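# Seat taper pins in every crank shaft collar

## Task

For every crank shaft, push a taper pin completely into the hole in its collar. A pin can only seat all the way when entered from one particular side of the hole. A pin that stays in only because a gripper is still holding or pressing it at the end is not counted.

## Robot and tools

Robot: two arms, left_arm and right_arm. Each has six joints and a parallel gripper. Wherever a row or per-joint list appears, an arm's joints come in this order: shoulder, elbow, waist, forearm roll, wrist pitch, wrist roll. The gripper opening follows as the seventh value. A full row has 14 numbers: left_arm's 7, then right_arm's 7. Every row must include both arms, even if one of them stays still.

Frame: positions in results use a single scene frame. Its origin sits on the table surface midway between the arms. +x points out across the table, +z points up, and left_arm is on the +y side. The arm names do not tell you which side of a camera image an arm appears on. Reported hand positions can be a little off, more so when the arm is stretched far out.

Gripper: the fingers point along the gripper's +z axis and close along its y axis. The reported end-effector point lies between the pads of closed fingers, roughly 2 cm short of the tips. Closing pushes the tips about 10 mm further along +z.

execute_actions(actions): actions is a list of actions. Each action is a table of 0 to 15 rows, and each row lasts one control step (1/30 s). If a table has fewer than 15 rows, its final row repeats until 15 steps are used. An empty list changes nothing and just returns state and images. The six joint numbers per arm are offsets, scaled so 1.0 equals 2.036 rad, in [-1, 1]. They are measured from that arm's angles when the current action began, not from the previous row. For a call's first action, that means the angles in the latest reported result. The opening number is absolute: +1 fully open, -1 closed. Stated joint ranges (rad): waist -6.283 to 6.283, shoulder -2.304 to 2.304, elbow -4.224 to 0.061, forearm roll -6.283 to 6.283, wrist pitch -2.164 to 2.164, wrist roll -6.283 to 6.283. True ends may differ by up to 0.010 rad. An action that would take a joint more than 0.010 rad outward beyond its range is rejected for both arms. If the first action fails that test, or any action is malformed, the entire call is rejected. A joint clipped at its end produces the line "joint sent to its limit".

move(target, speed, blocking): target is one 14-number row in the same layout. The joint numbers are offsets from the "Joint positions" of the most recent result that printed them, not from wherever the arm is when the move begins. Openings are absolute and applied at the start. speed (rad/s, 0.01 to 2, default 0.5) caps the joint with the longest way to go. All joints finish together, so gripper paths usually curve. Path time is held between 0.5 and 10 s; longer moves get cut off at 10 s. Moves ignore obstacles and the other arm. Faster contact strikes harder, and aiming beyond a contact presses harder. blocking=false returns after 0.5 s while motion continues; use wait(0) to check, and send wait or stop before any new move or execute_actions. The result adds a "move:" line: the ending (done, off_target, moving, held, fault), limits=held or limits=none, and each arm's joint farthest from target.

wait(seconds): 0 to 10; the arms keep their last command, and a running move continues. stop(): brakes a running move; it needs room to slow down, and fingers keep moving. zoom_image(camera, region): camera is cam_high, cam_low, cam_left_wrist or cam_right_wrist (each 896x504); region is [x0, y0, x1, y1] pixels from the top-left corner, at most 504 by 504. finished_scene(scene): pass the current scene number once the pins are seated and released; it cannot be undone. Calibration data (K, distortion, T_world_to_cam) is given for each camera; wrist camera poses follow the arm's joints.

Results: the state line gives each gripper's position (m), orientation quaternion (w, x, y, z) and velocities. "Joint positions" and "Joint velocities" list each arm's joints in the order above, in rad and rad/s, then the finger gap in metres (0.084 when fully open). "Joint targets" shows where joints are being driven now. grip_measured is the actual opening on the command scale. Step readings list sampled joint angles; HELD beside an arm means its row was partly held back that step. "joint command not followed" means a clearance check altered that arm's joints.

Motion limits: joint targets move at most 3.14 rad/s, reaching that speed in 0.16 s; per step a target stays within 0.623 rad of the measured angle; if targets would move the gripper over 70 mm from where it is, they are scaled back. Large motions may need several actions.

Gripping: to hold something, keep commanding an opening well below grip_measured; lower squeezes harder, up to about 24 N per pad on parts up to about 6 cm. Fast closing can overload and reopen the fingers.

Avoid: dropping or knocking anything off the table, letting the arms collide or press on each other, and hard shoves. Contact torque at a joint's load limit (N m: waist 54.6, shoulder 54.6, elbow 45.5, forearm roll 24.5, wrist pitch 17.2, wrist roll 17.2, held weight included) causes a torque fault: the arm backs off, holds 10 s and skips the rest of the call. Holding loads heats motors; MOTOR HOT appears from 65 °C, and at 80 °C an OVER-TEMPERATURE FAULT brakes that arm until it cools. Held parts may be tugged briefly and loose parts pushed. The robot keeps its last command while you are composing a reply.

Each tool is called after ">>>" as a command line: name --argument value for each argument, lists and objects as JSON in quotes; but a table of rows of numbers goes row by row, as --pt "numbers of a row", without its own name.

## Session

>>> execute_actions --actions '[]'

Scene clock: 0.00 s.
left_arm: end_effector_position=(+0.1297, +0.6038, +0.2716) grip_measured=+1.00 end_effector_quat_wxyz=(+0.591, +0.706, +0.345, -0.181) end_effector_velocity=(-0.000, +0.000, +0.000) end_effector_angular_velocity=(+0.002, -0.000, -0.001) | right_arm: end_effector_position=(+0.5718, -0.4772, +0.3825) grip_measured=+1.00 end_effector_quat_wxyz=(+0.124, +0.073, +0.905, -0.401) end_effector_velocity=(-0.000, -0.000, -0.000) end_effector_angular_velocity=(-0.000, +0.001, -0.001)
Joint names: [shoulder, elbow, waist, forearm roll, wrist pitch, wrist roll]
Joint positions: left_arm=[-0.517 -0.774  1.418 -0.457 -1.563  0.703  0.084] | right_arm=[-0.242 -1.01   0.322 -1.066 -1.055 -2.114  0.084]
Joint velocities: left_arm=[ 0.002 -0.     0.     0.001 -0.     0.     0.   ] | right_arm=[-0.001  0.    -0.     0.    -0.001  0.    -0.   ]
Joint targets: left_arm=[-0.517 -0.774 1.418 -0.457 -1.563 0.703] | right_arm=[-0.242 -1.010 0.322 -1.066 -1.055 -2.114]

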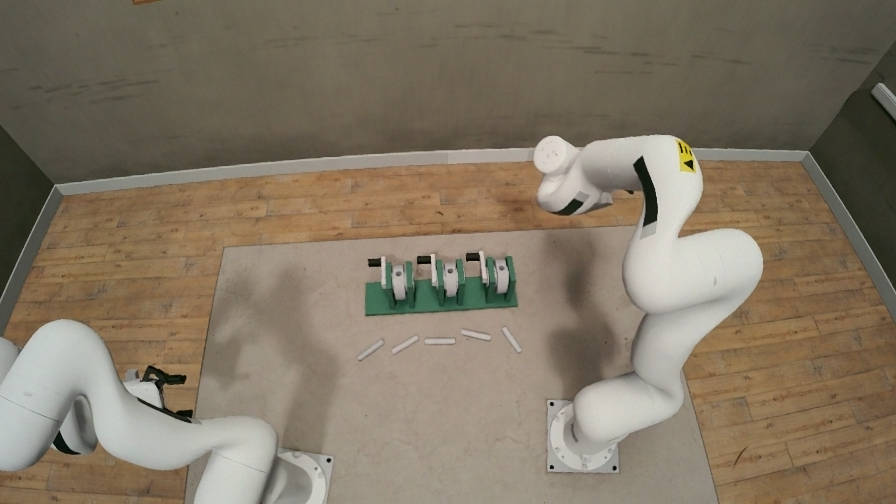

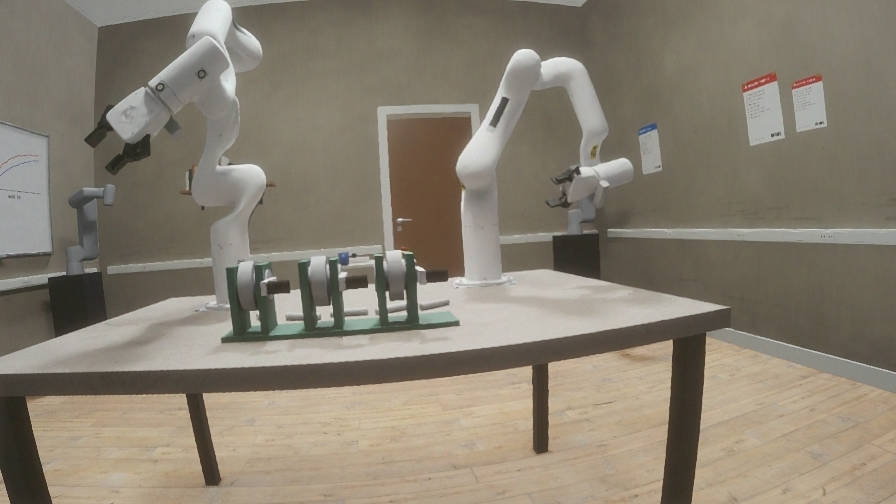

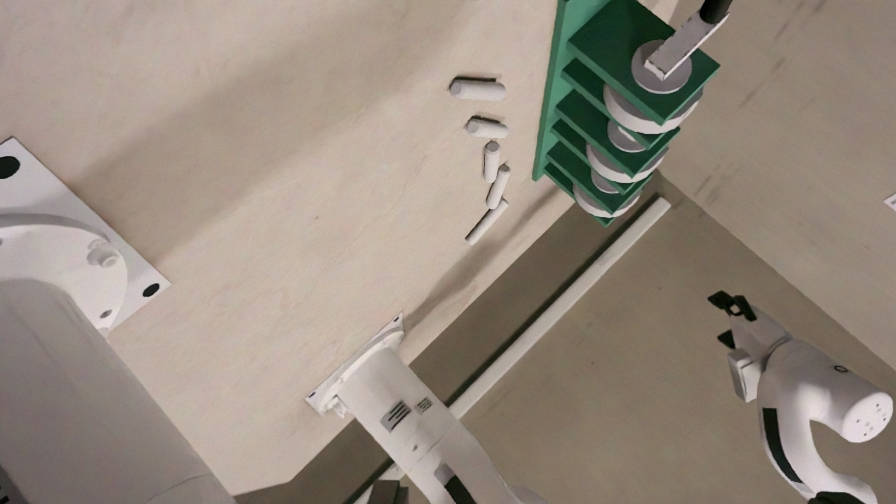

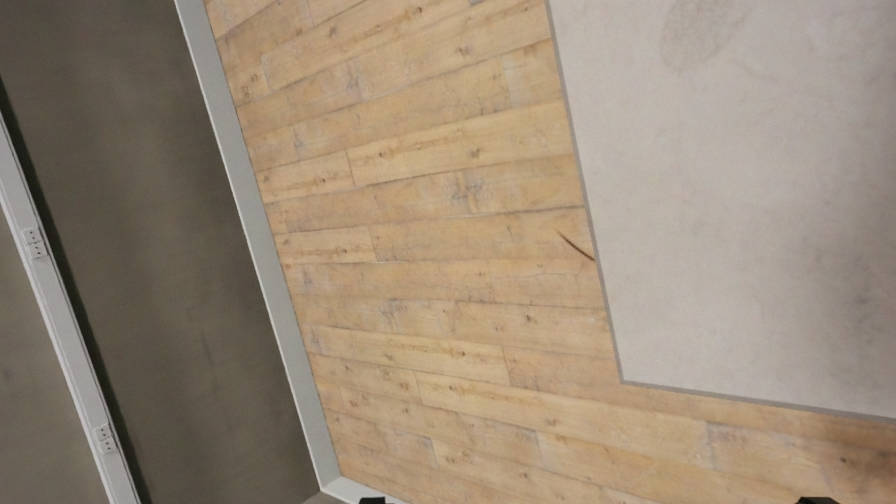

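>>> zoom_image --camera "cam_high" --region '[340, 230, 550, 370]'

>>> zoom_image --camera "cam_low" --region '[200, 230, 480, 360]'

Region (340, 230, 550, 370) of cam_high's 896x504 image, scaled by 2.400, with more detail than that image has.

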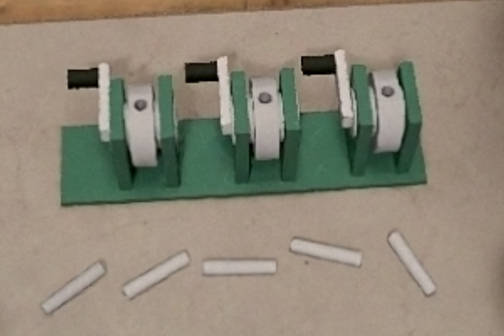

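Region (200, 230, 480, 360) of cam_low's 896x504 image, scaled by 1.800, with more detail than that image has; it fills the top 234 rows of this view, and the rest is white.

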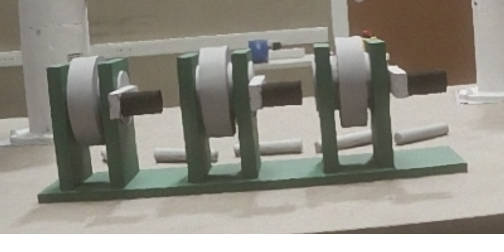

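>>> move --target '[0,0,0,0,0,0,1,-0.0096,-0.0751,0.225,0.5236,0.0754,1,1]' --speed 1.2

>>> move --target '[0,0,0,0,0,0,1,0,0,0,0,0,0.343,1]' --speed 1.2

Scene clock: 71.07 s.
left_arm: end_effector_position=(+0.1297, +0.6038, +0.2716) grip_measured=+1.00 end_effector_quat_wxyz=(+0.591, +0.706, +0.345, -0.181) end_effector_velocity=(+0.000, -0.000, -0.001) end_effector_angular_velocity=(-0.000, +0.000, -0.001) | right_arm: end_effector_position=(+0.4694, -0.0690, +0.3499) grip_measured=+1.00 end_effector_quat_wxyz=(-0.000, +0.939, +0.344, +0.000) end_effector_velocity=(-0.000, +0.001, +0.000) end_effector_angular_velocity=(+0.002, -0.000, -0.001)
Joint names: [shoulder, elbow, waist, forearm roll, wrist pitch, wrist roll]
Joint positions: left_arm=[-0.517 -0.774  1.418 -0.457 -1.563  0.703  0.084] | right_arm=[-0.261 -1.163  0.78   0.    -0.901 -0.079  0.084]
Joint velocities: left_arm=[-0.001 -0.    -0.001 -0.001  0.001  0.     0.   ] | right_arm=[ 0.001  0.     0.001  0.002  0.001  0.001 -0.   ]
Joint targets: left_arm=[-0.517 -0.774 1.418 -0.457 -1.563 0.703] | right_arm=[-0.261 -1.163 0.780 0.000 -0.901 -0.078]
move: done; limits=none; left_arm: farthest joint: the waist, 0.000 radians from its target (0.000 radians at the start); right_arm: farthest joint: the waist, 0.000 radians from its target (0.458 radians at the start)
camera_calibration (this result's frames):
cam_right_wrist: T_world_to_cam=[[0.651646, -0.758441, 0.011142, -0.333356], [-0.758472, -0.651702, -0.00195213, 0.378886], [0.00874185, -0.00717882, -0.999936, 0.476718], [0, 0, 0, 1]] pos_world=[0.500437, -0.00248783, 0.481142]

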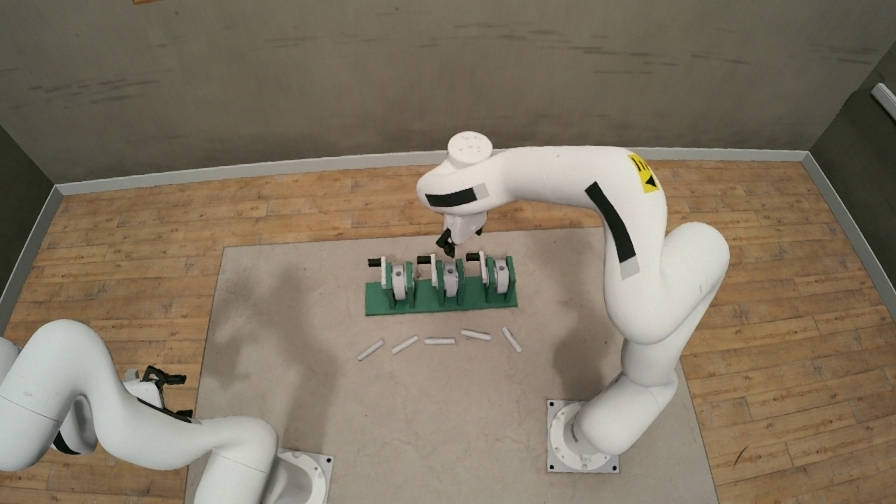

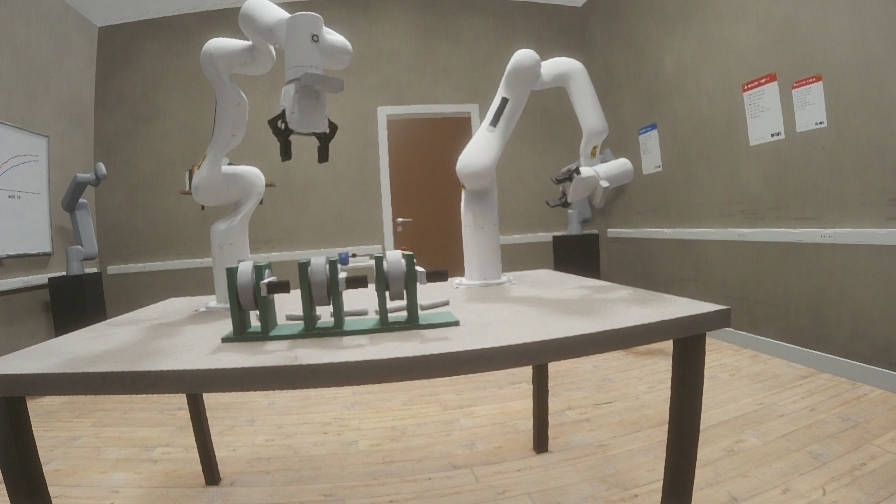

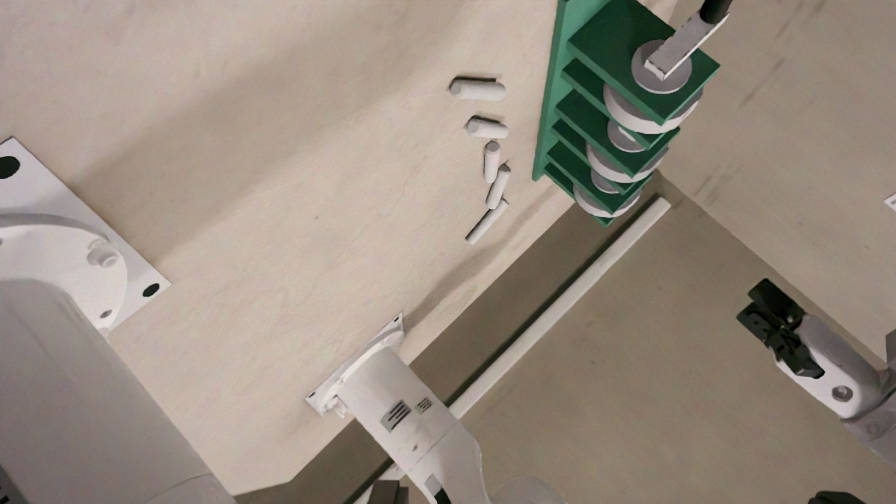

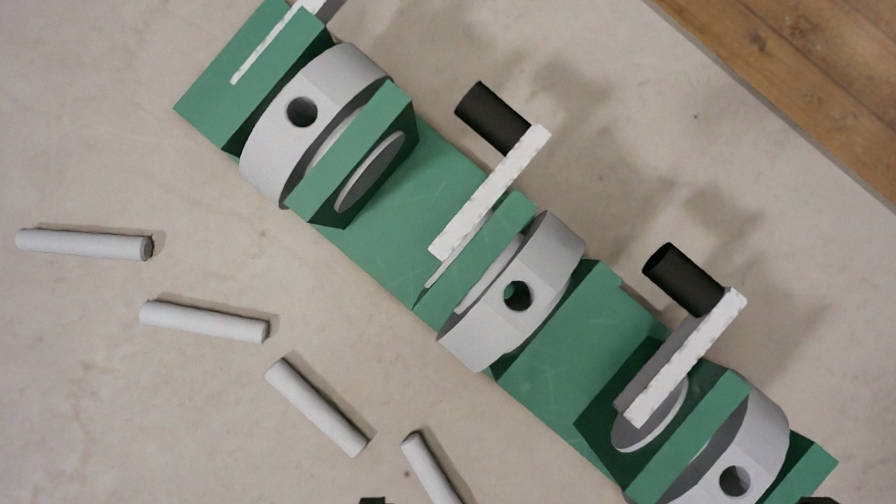

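Scene clock: 72.23 s.
left_arm: end_effector_position=(+0.1297, +0.6038, +0.2716) grip_measured=+1.00 end_effector_quat_wxyz=(+0.591, +0.706, +0.345, -0.181) end_effector_velocity=(-0.000, +0.000, +0.001) end_effector_angular_velocity=(-0.001, -0.001, +0.000) | right_arm: end_effector_position=(+0.4694, -0.0690, +0.3499) grip_measured=+1.00 end_effector_quat_wxyz=(-0.000, +1.000, +0.002, +0.000) end_effector_velocity=(-0.000, +0.000, -0.001) end_effector_angular_velocity=(-0.000, +0.001, -0.001)
Joint names: [shoulder, elbow, waist, forearm roll, wrist pitch, wrist roll]
Joint positions: left_arm=[-0.517 -0.774  1.418 -0.457 -1.563  0.703  0.084] | right_arm=[-0.261 -1.163  0.78   0.    -0.901  0.619  0.084]
Joint velocities: left_arm=[ 0.001 -0.     0.    -0.    -0.002  0.     0.   ] | right_arm=[-0.001  0.    -0.     0.001  0.     0.    -0.   ]
Joint targets: left_arm=[-0.517 -0.774 1.418 -0.457 -1.563 0.703] | right_arm=[-0.261 -1.163 0.780 0.000 -0.901 0.620]
move: done; limits=none; left_arm: farthest joint: the waist, 0.000 radians from its target (0.000 radians at the start); right_arm: farthest joint: the waist, 0.000 radians from its target (0.000 radians at the start)
camera_calibration (this result's frames):
cam_left_wrist: T_world_to_cam=[[0.715005, -0.0817733, 0.69432, -0.200087], [-0.687508, -0.262494, 0.677075, 0.134532], [0.126888, -0.961462, -0.243904, 0.761297], [0, 0, 0, 1]] pos_world=[0.138956, 0.75091, 0.23352]
cam_right_wrist: T_world_to_cam=[[0.0118282, -0.999873, 0.0106759, -0.0495099], [-0.999928, -0.0118484, -0.00182939, 0.53631], [0.00195565, -0.0106535, -0.999941, 0.479666], [0, 0, 0, 1]] pos_world=[0.535919, -0.0380391, 0.481148]

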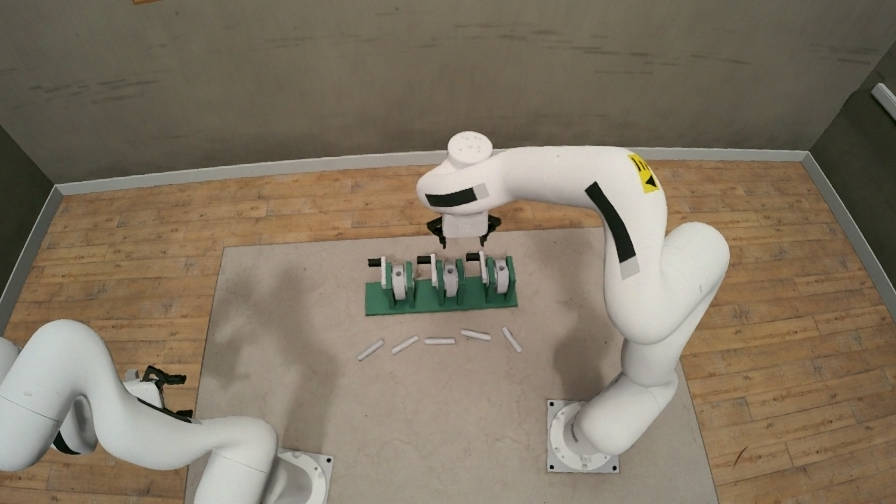

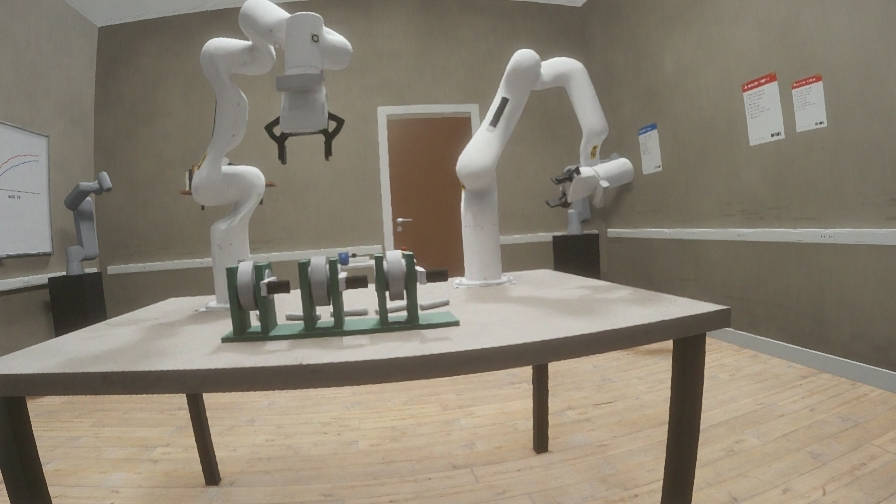

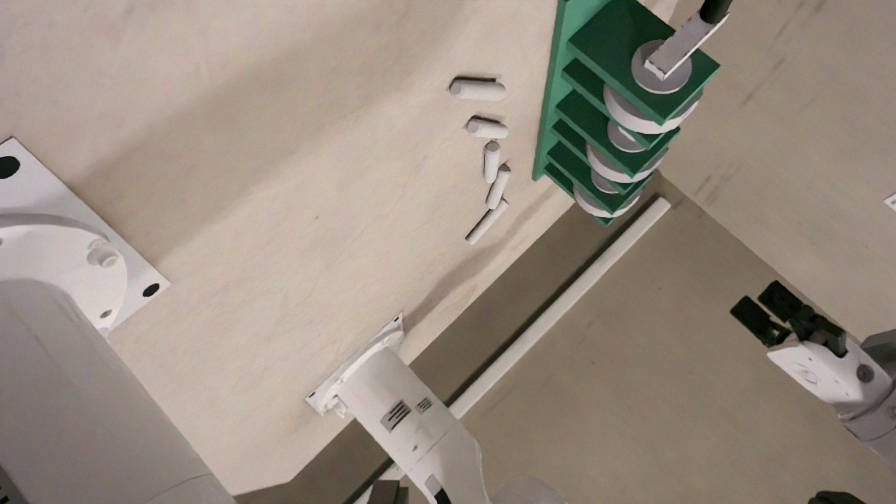

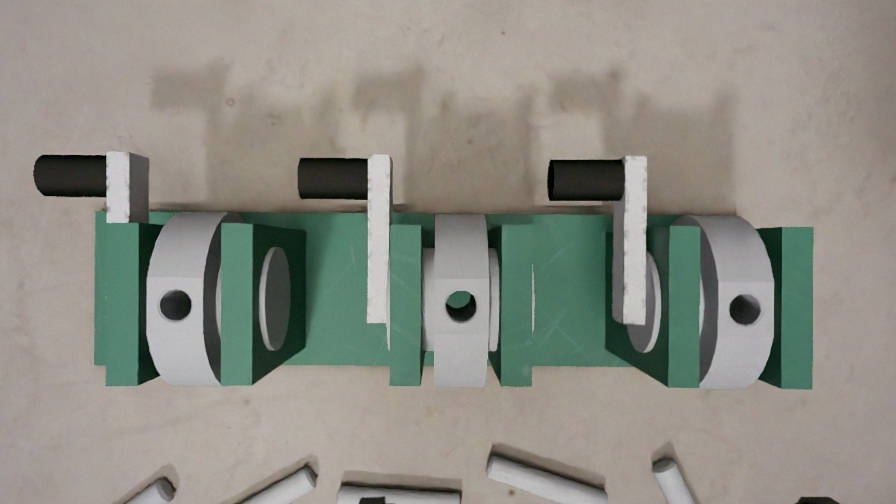

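>>> zoom_image --camera "cam_right_wrist" --region '[400, 260, 800, 360]'

>>> zoom_image --camera "cam_right_wrist" --region '[120, 260, 520, 360]'

>>> move --target '[0,0,0,0,0,0,1,0,0,0,0,0,0.7,1]' --speed 1.2

>>> move --target '[0,0,0,0,0,0,1,0,0,0,0,0,0.843,1]' --speed 1.2

Region (400, 260, 800, 360) of cam_right_wrist's 896x504 image, scaled by 1.260, with more detail than that image has; it fills the top 126 rows of this view, and the rest is white.

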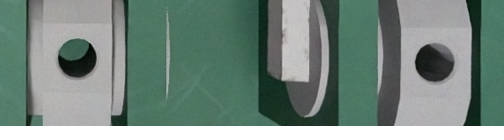

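Region (120, 260, 520, 360) of cam_right_wrist's 896x504 image, scaled by 1.260, with more detail than that image has; it fills the top 126 rows of this view, and the rest is white.

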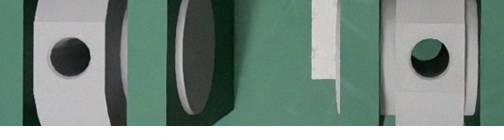

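Scene clock: 88.80 s.
left_arm: end_effector_position=(+0.1297, +0.6038, +0.2716) grip_measured=+1.00 end_effector_quat_wxyz=(+0.591, +0.706, +0.345, -0.181) end_effector_velocity=(+0.000, -0.000, -0.001) end_effector_angular_velocity=(-0.000, +0.000, -0.000) | right_arm: end_effector_position=(+0.4694, -0.0690, +0.3499) grip_measured=+1.00 end_effector_quat_wxyz=(-0.000, +0.758, -0.652, +0.000) end_effector_velocity=(+0.000, -0.001, -0.001) end_effector_angular_velocity=(-0.001, +0.002, -0.004)
Joint names: [shoulder, elbow, waist, forearm roll, wrist pitch, wrist roll]
Joint positions: left_arm=[-0.517 -0.774  1.418 -0.457 -1.563  0.703  0.084] | right_arm=[-0.261 -1.163  0.78   0.    -0.901  2.044  0.084]
Joint velocities: left_arm=[-0.001  0.    -0.001 -0.001  0.001  0.     0.   ] | right_arm=[-0.001 -0.    -0.001  0.    -0.     0.002 -0.   ]
Joint targets: left_arm=[-0.517 -0.774 1.418 -0.457 -1.563 0.703] | right_arm=[-0.261 -1.163 0.780 0.000 -0.901 2.044]
move: done; limits=none; left_arm: farthest joint: the waist, 0.000 radians from its target (0.000 radians at the start); right_arm: farthest joint: the waist, 0.000 radians from its target (0.000 radians at the start)
camera_calibration (this result's frames):
cam_left_wrist: T_world_to_cam=[[0.715005, -0.0817733, 0.69432, -0.200087], [-0.687508, -0.262494, 0.677075, 0.134532], [0.126888, -0.961462, -0.243904, 0.761297], [0, 0, 0, 1]] pos_world=[0.138956, 0.75091, 0.23352]
cam_right_wrist: T_world_to_cam=[[-0.987502, -0.157263, 0.0104435, 0.477771], [-0.157281, 0.987553, -0.00093517, 0.209379], [-0.0101664, -0.00256604, -0.999945, 0.485916], [0, 0, 0, 1]] pos_world=[0.509671, -0.130391, 0.481095]

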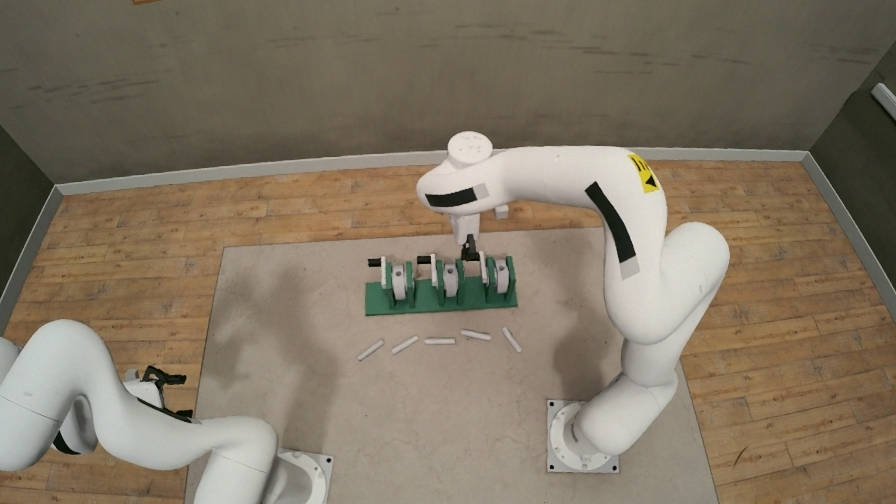

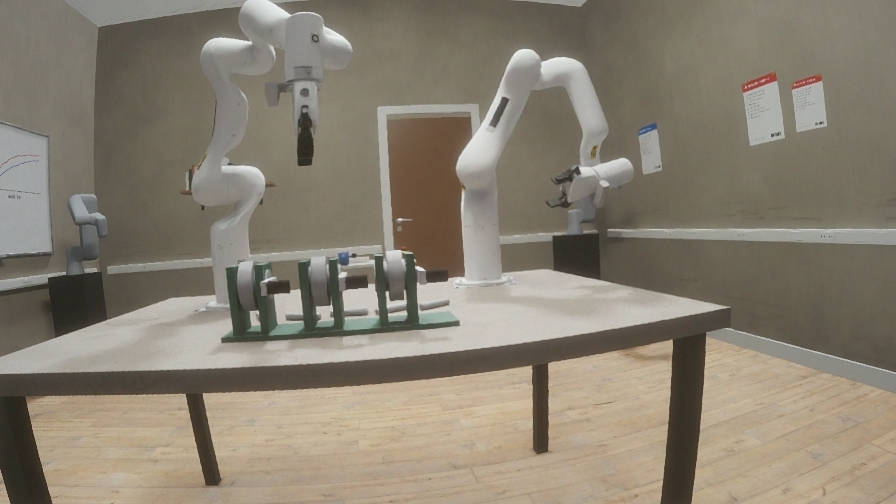

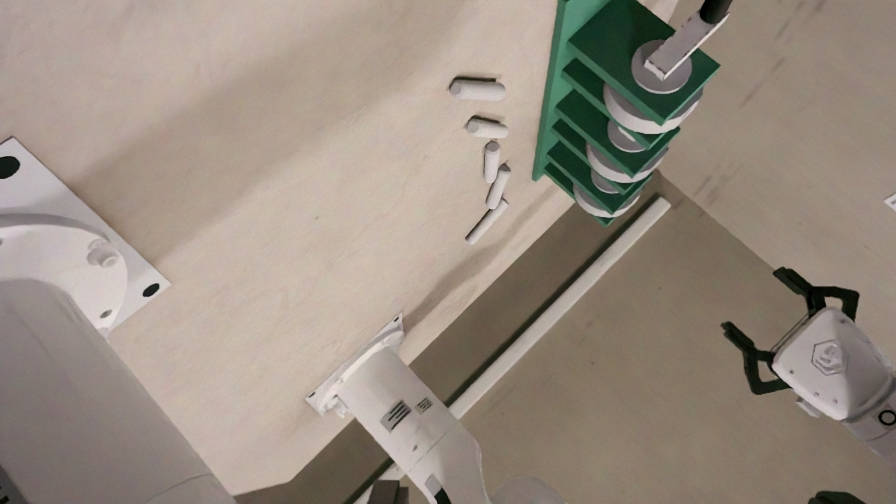

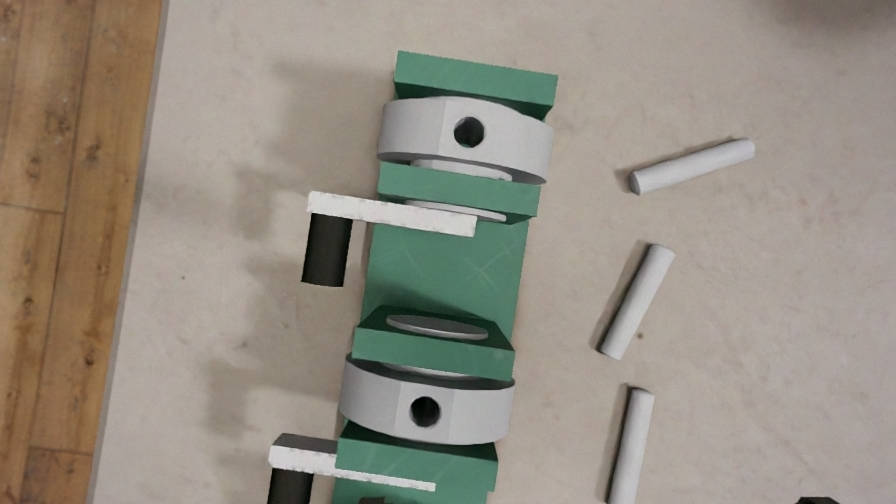

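Scene clock: 90.83 s.
left_arm: end_effector_position=(+0.1297, +0.6038, +0.2716) grip_measured=+1.00 end_effector_quat_wxyz=(+0.591, +0.706, +0.345, -0.181) end_effector_velocity=(+0.000, +0.000, +0.000) end_effector_angular_velocity=(+0.003, -0.001, +0.001) | right_arm: end_effector_position=(+0.4694, -0.0690, +0.3499) grip_measured=+1.00 end_effector_quat_wxyz=(+0.000, -0.003, +1.000, +0.000) end_effector_velocity=(-0.000, -0.000, -0.000) end_effector_angular_velocity=(-0.001, +0.001, -0.001)
Joint names: [shoulder, elbow, waist, forearm roll, wrist pitch, wrist roll]
Joint positions: left_arm=[-0.517 -0.774  1.418 -0.457 -1.563  0.703  0.084] | right_arm=[-0.261 -1.163  0.78   0.    -0.901  3.76   0.084]
Joint velocities: left_arm=[ 0.002  0.    -0.    -0.001  0.002 -0.     0.   ] | right_arm=[ 0.     0.     0.    -0.    -0.001  0.002  0.   ]
Joint targets: left_arm=[-0.517 -0.774 1.418 -0.457 -1.563 0.703] | right_arm=[-0.261 -1.163 0.780 0.000 -0.901 3.760]
move: done; limits=none; left_arm: farthest joint: the waist, 0.000 radians from its target (0.000 radians at the start); right_arm: farthest joint: the waist, 0.000 radians from its target (0.000 radians at the start)
camera_calibration (this result's frames):
cam_left_wrist: T_world_to_cam=[[0.715005, -0.0817735, 0.69432, -0.200087], [-0.687508, -0.262494, 0.677074, 0.134532], [0.126888, -0.961462, -0.243904, 0.761297], [0, 0, 0, 1]] pos_world=[0.138956, 0.75091, 0.23352]
cam_right_wrist: T_world_to_cam=[[-0.012909, 0.999851, 0.0114801, 0.0997304], [0.999916, 0.0129175, -0.000666777, -0.401122], [-0.000814972, 0.0114705, -0.999934, 0.48249], [0, 0, 0, 1]] pos_world=[0.402769, -0.100068, 0.481046]

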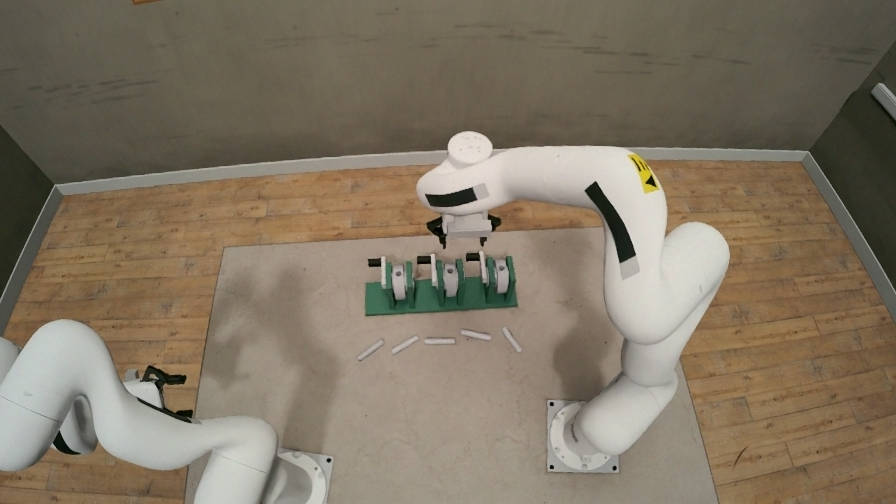

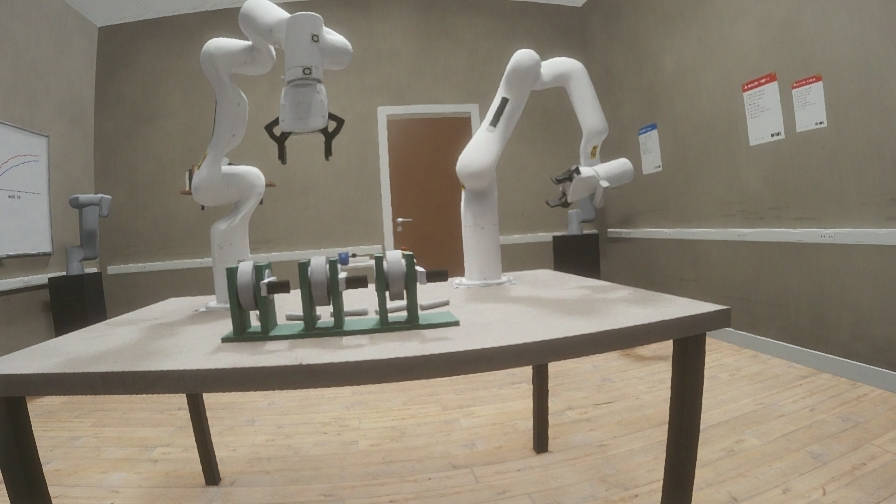

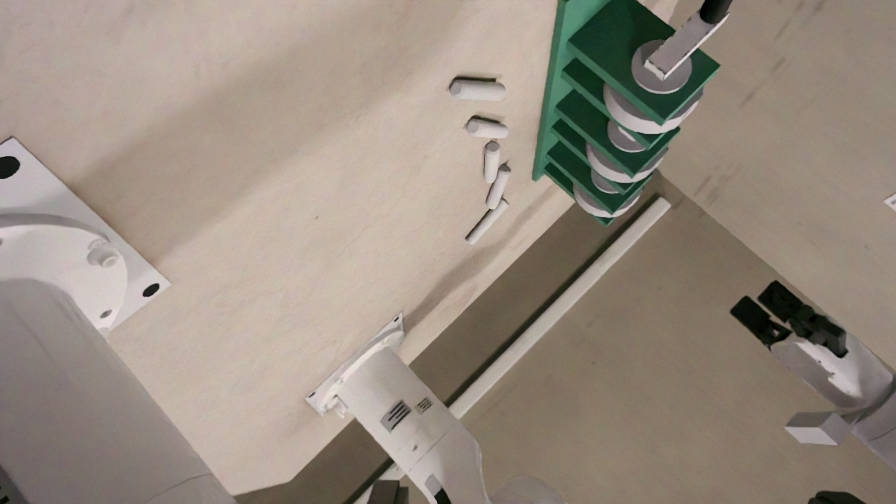

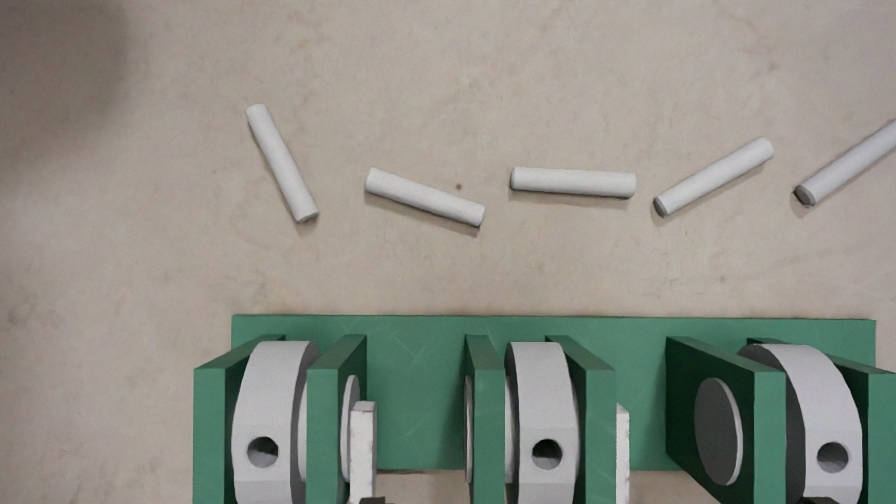

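>>> zoom_image --camera "cam_right_wrist" --region '[230, 90, 500, 240]'

>>> zoom_image --camera "cam_right_wrist" --region '[500, 110, 790, 240]'

>>> zoom_image --camera "cam_right_wrist" --region '[220, 420, 320, 480]'

>>> zoom_image --camera "cam_right_wrist" --region '[500, 420, 600, 480]'

>>> zoom_image --camera "cam_right_wrist" --region '[780, 420, 880, 480]'

Region (230, 90, 500, 240) of cam_right_wrist's 896x504 image, scaled by 1.867, with more detail than that image has.

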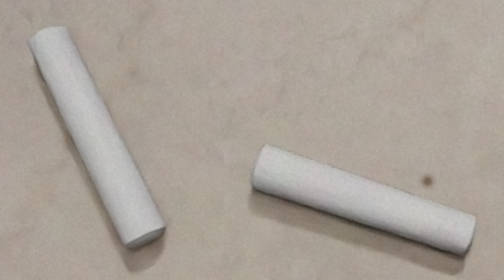

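Region (500, 110, 790, 240) of cam_right_wrist's 896x504 image, scaled by 1.738, with more detail than that image has; it fills the top 226 rows of this view, and the rest is white.

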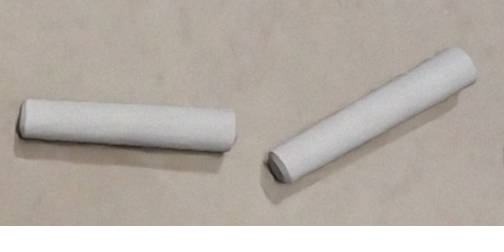

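Region (220, 420, 320, 480) of cam_right_wrist's 896x504 image, scaled by 5.040, with more detail than that image has; it fills the top 302 rows of this view, and the rest is white.

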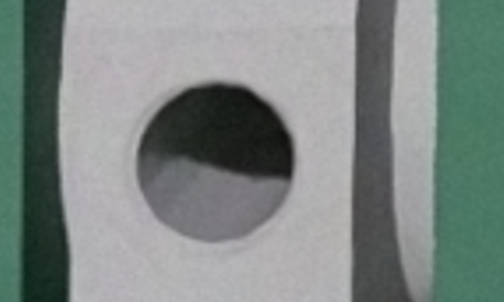

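Region (500, 420, 600, 480) of cam_right_wrist's 896x504 image, scaled by 5.040, with more detail than that image has; it fills the top 302 rows of this view, and the rest is white.

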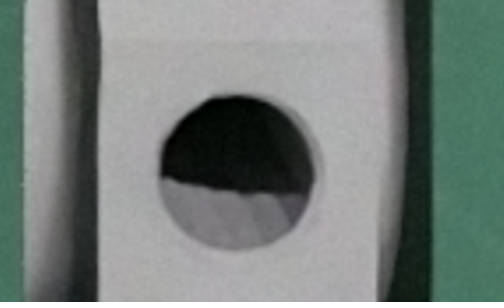

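Region (780, 420, 880, 480) of cam_right_wrist's 896x504 image, scaled by 5.040, with more detail than that image has; it fills the top 302 rows of this view, and the rest is white.

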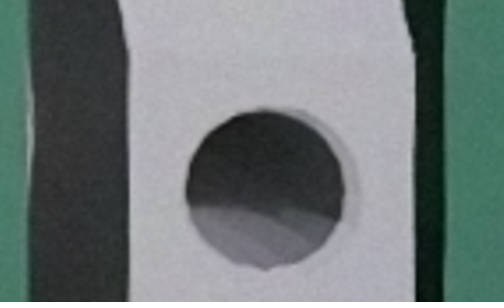

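>>> move --target '[0,0,0,0,0,0,1,-0.0712,0.2541,0.0177,0,0.3249,-0.6,0.1]' --speed 1

Scene clock: 149.03 s.
left_arm: end_effector_position=(+0.1297, +0.6038, +0.2716) grip_measured=+1.00 end_effector_quat_wxyz=(+0.591, +0.706, +0.345, -0.181) end_effector_velocity=(-0.000, +0.000, +0.001) end_effector_angular_velocity=(-0.001, -0.000, +0.001) | right_arm: end_effector_position=(+0.3578, -0.1315, +0.0998) grip_measured=+0.09 end_effector_quat_wxyz=(+0.000, -0.590, +0.807, +0.000) end_effector_velocity=(-0.001, -0.001, -0.001) end_effector_angular_velocity=(-0.001, +0.001, +0.001)
Joint names: [shoulder, elbow, waist, forearm roll, wrist pitch, wrist roll]
Joint positions: left_arm=[-0.517 -0.774  1.418 -0.457 -1.563  0.703  0.084] | right_arm=[-0.406 -0.646  0.816  0.    -0.24   2.539  0.048]
Joint velocities: left_arm=[ 0.001 -0.     0.001 -0.    -0.001 -0.     0.   ] | right_arm=[-0.     0.003 -0.001 -0.     0.002 -0.002 -0.   ]
Joint targets: left_arm=[-0.517 -0.774 1.418 -0.457 -1.563 0.703] | right_arm=[-0.406 -0.646 0.816 0.000 -0.240 2.538]
move: done; limits=none; left_arm: farthest joint: the waist, 0.000 radians from its target (0.000 radians at the start); right_arm: farthest joint: the elbow, 0.001 radians from its target (0.518 radians at the start)
camera_calibration (this result's frames):
cam_left_wrist: T_world_to_cam=[[0.715005, -0.0817734, 0.69432, -0.200087], [-0.687508, -0.262494, 0.677074, 0.134532], [0.126888, -0.961462, -0.243904, 0.761297], [0, 0, 0, 1]] pos_world=[0.138956, 0.75091, 0.23352]
cam_right_wrist: T_world_to_cam=[[-0.955068, 0.29619, 0.0108052, 0.408325], [0.296198, 0.955126, -0.000870904, 0.0868329], [-0.0105783, 0.00236871, -0.999941, 0.235367], [0, 0, 0, 1]] pos_world=[0.366749, -0.204436, 0.231017]

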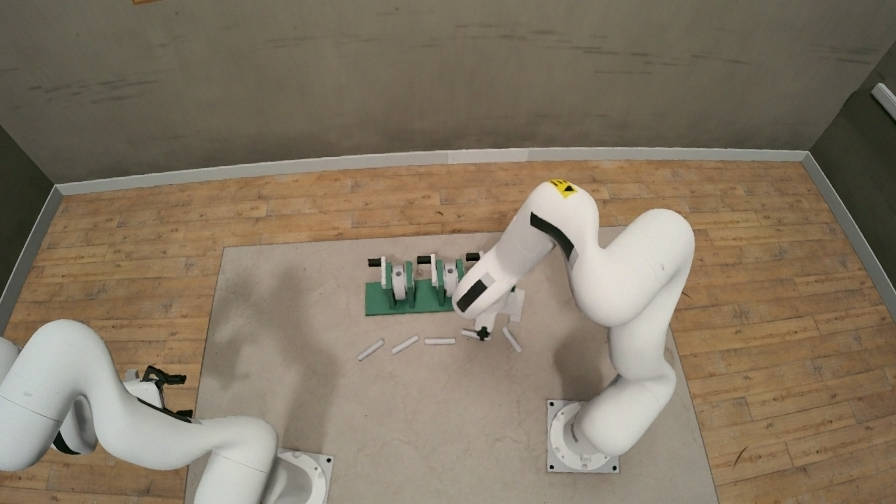

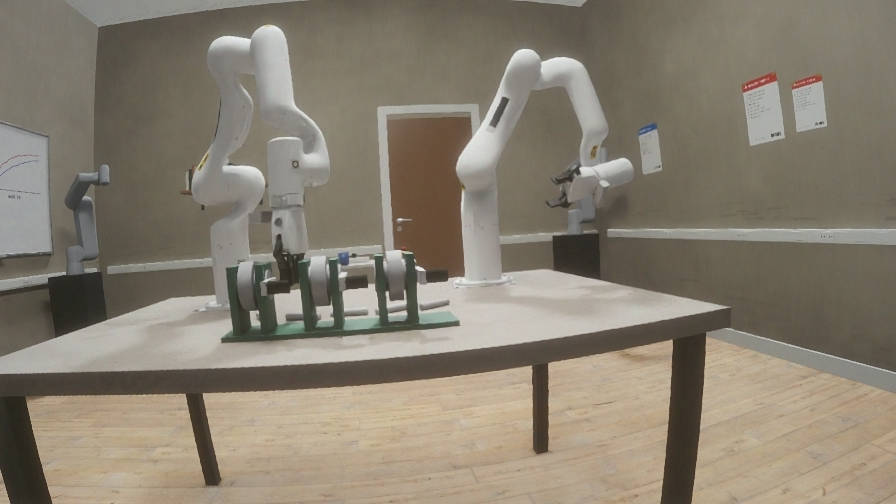

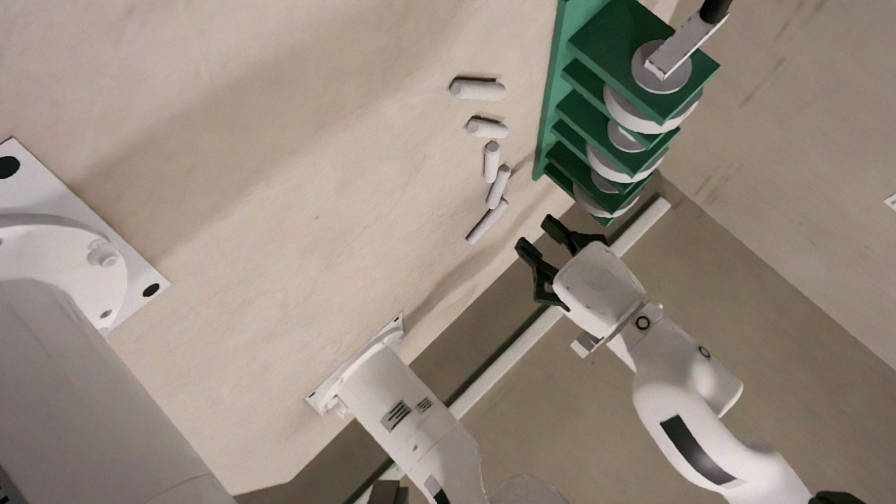

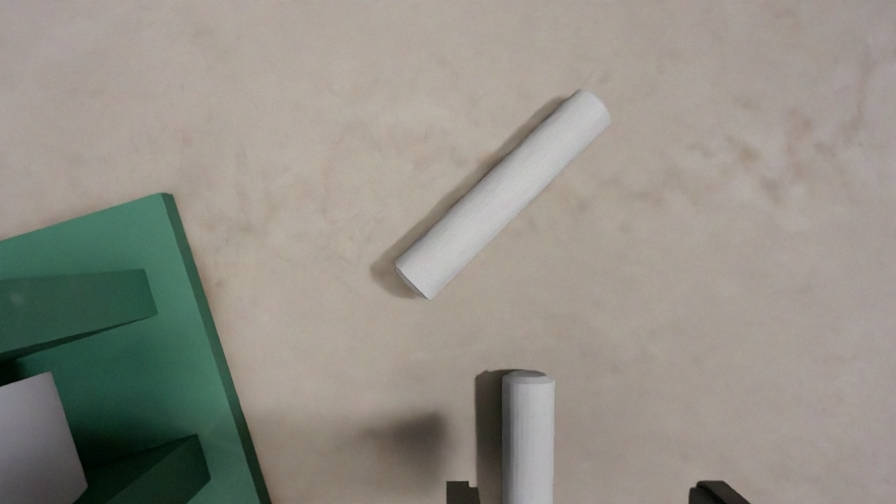

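>>> zoom_image --camera "cam_right_wrist" --region '[360, 70, 660, 504]'

Region (360, 70, 660, 504) of cam_right_wrist's 896x504 image, scaled by 1.161, with more detail than that image has; it fills the left 348 columns of this view, and the rest is white.

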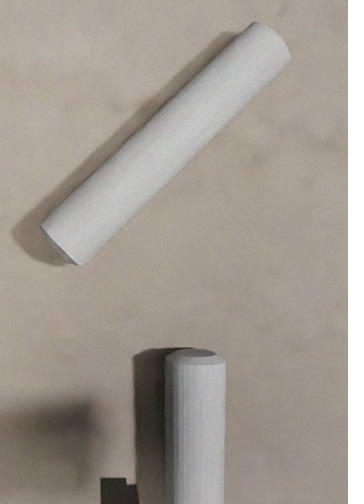

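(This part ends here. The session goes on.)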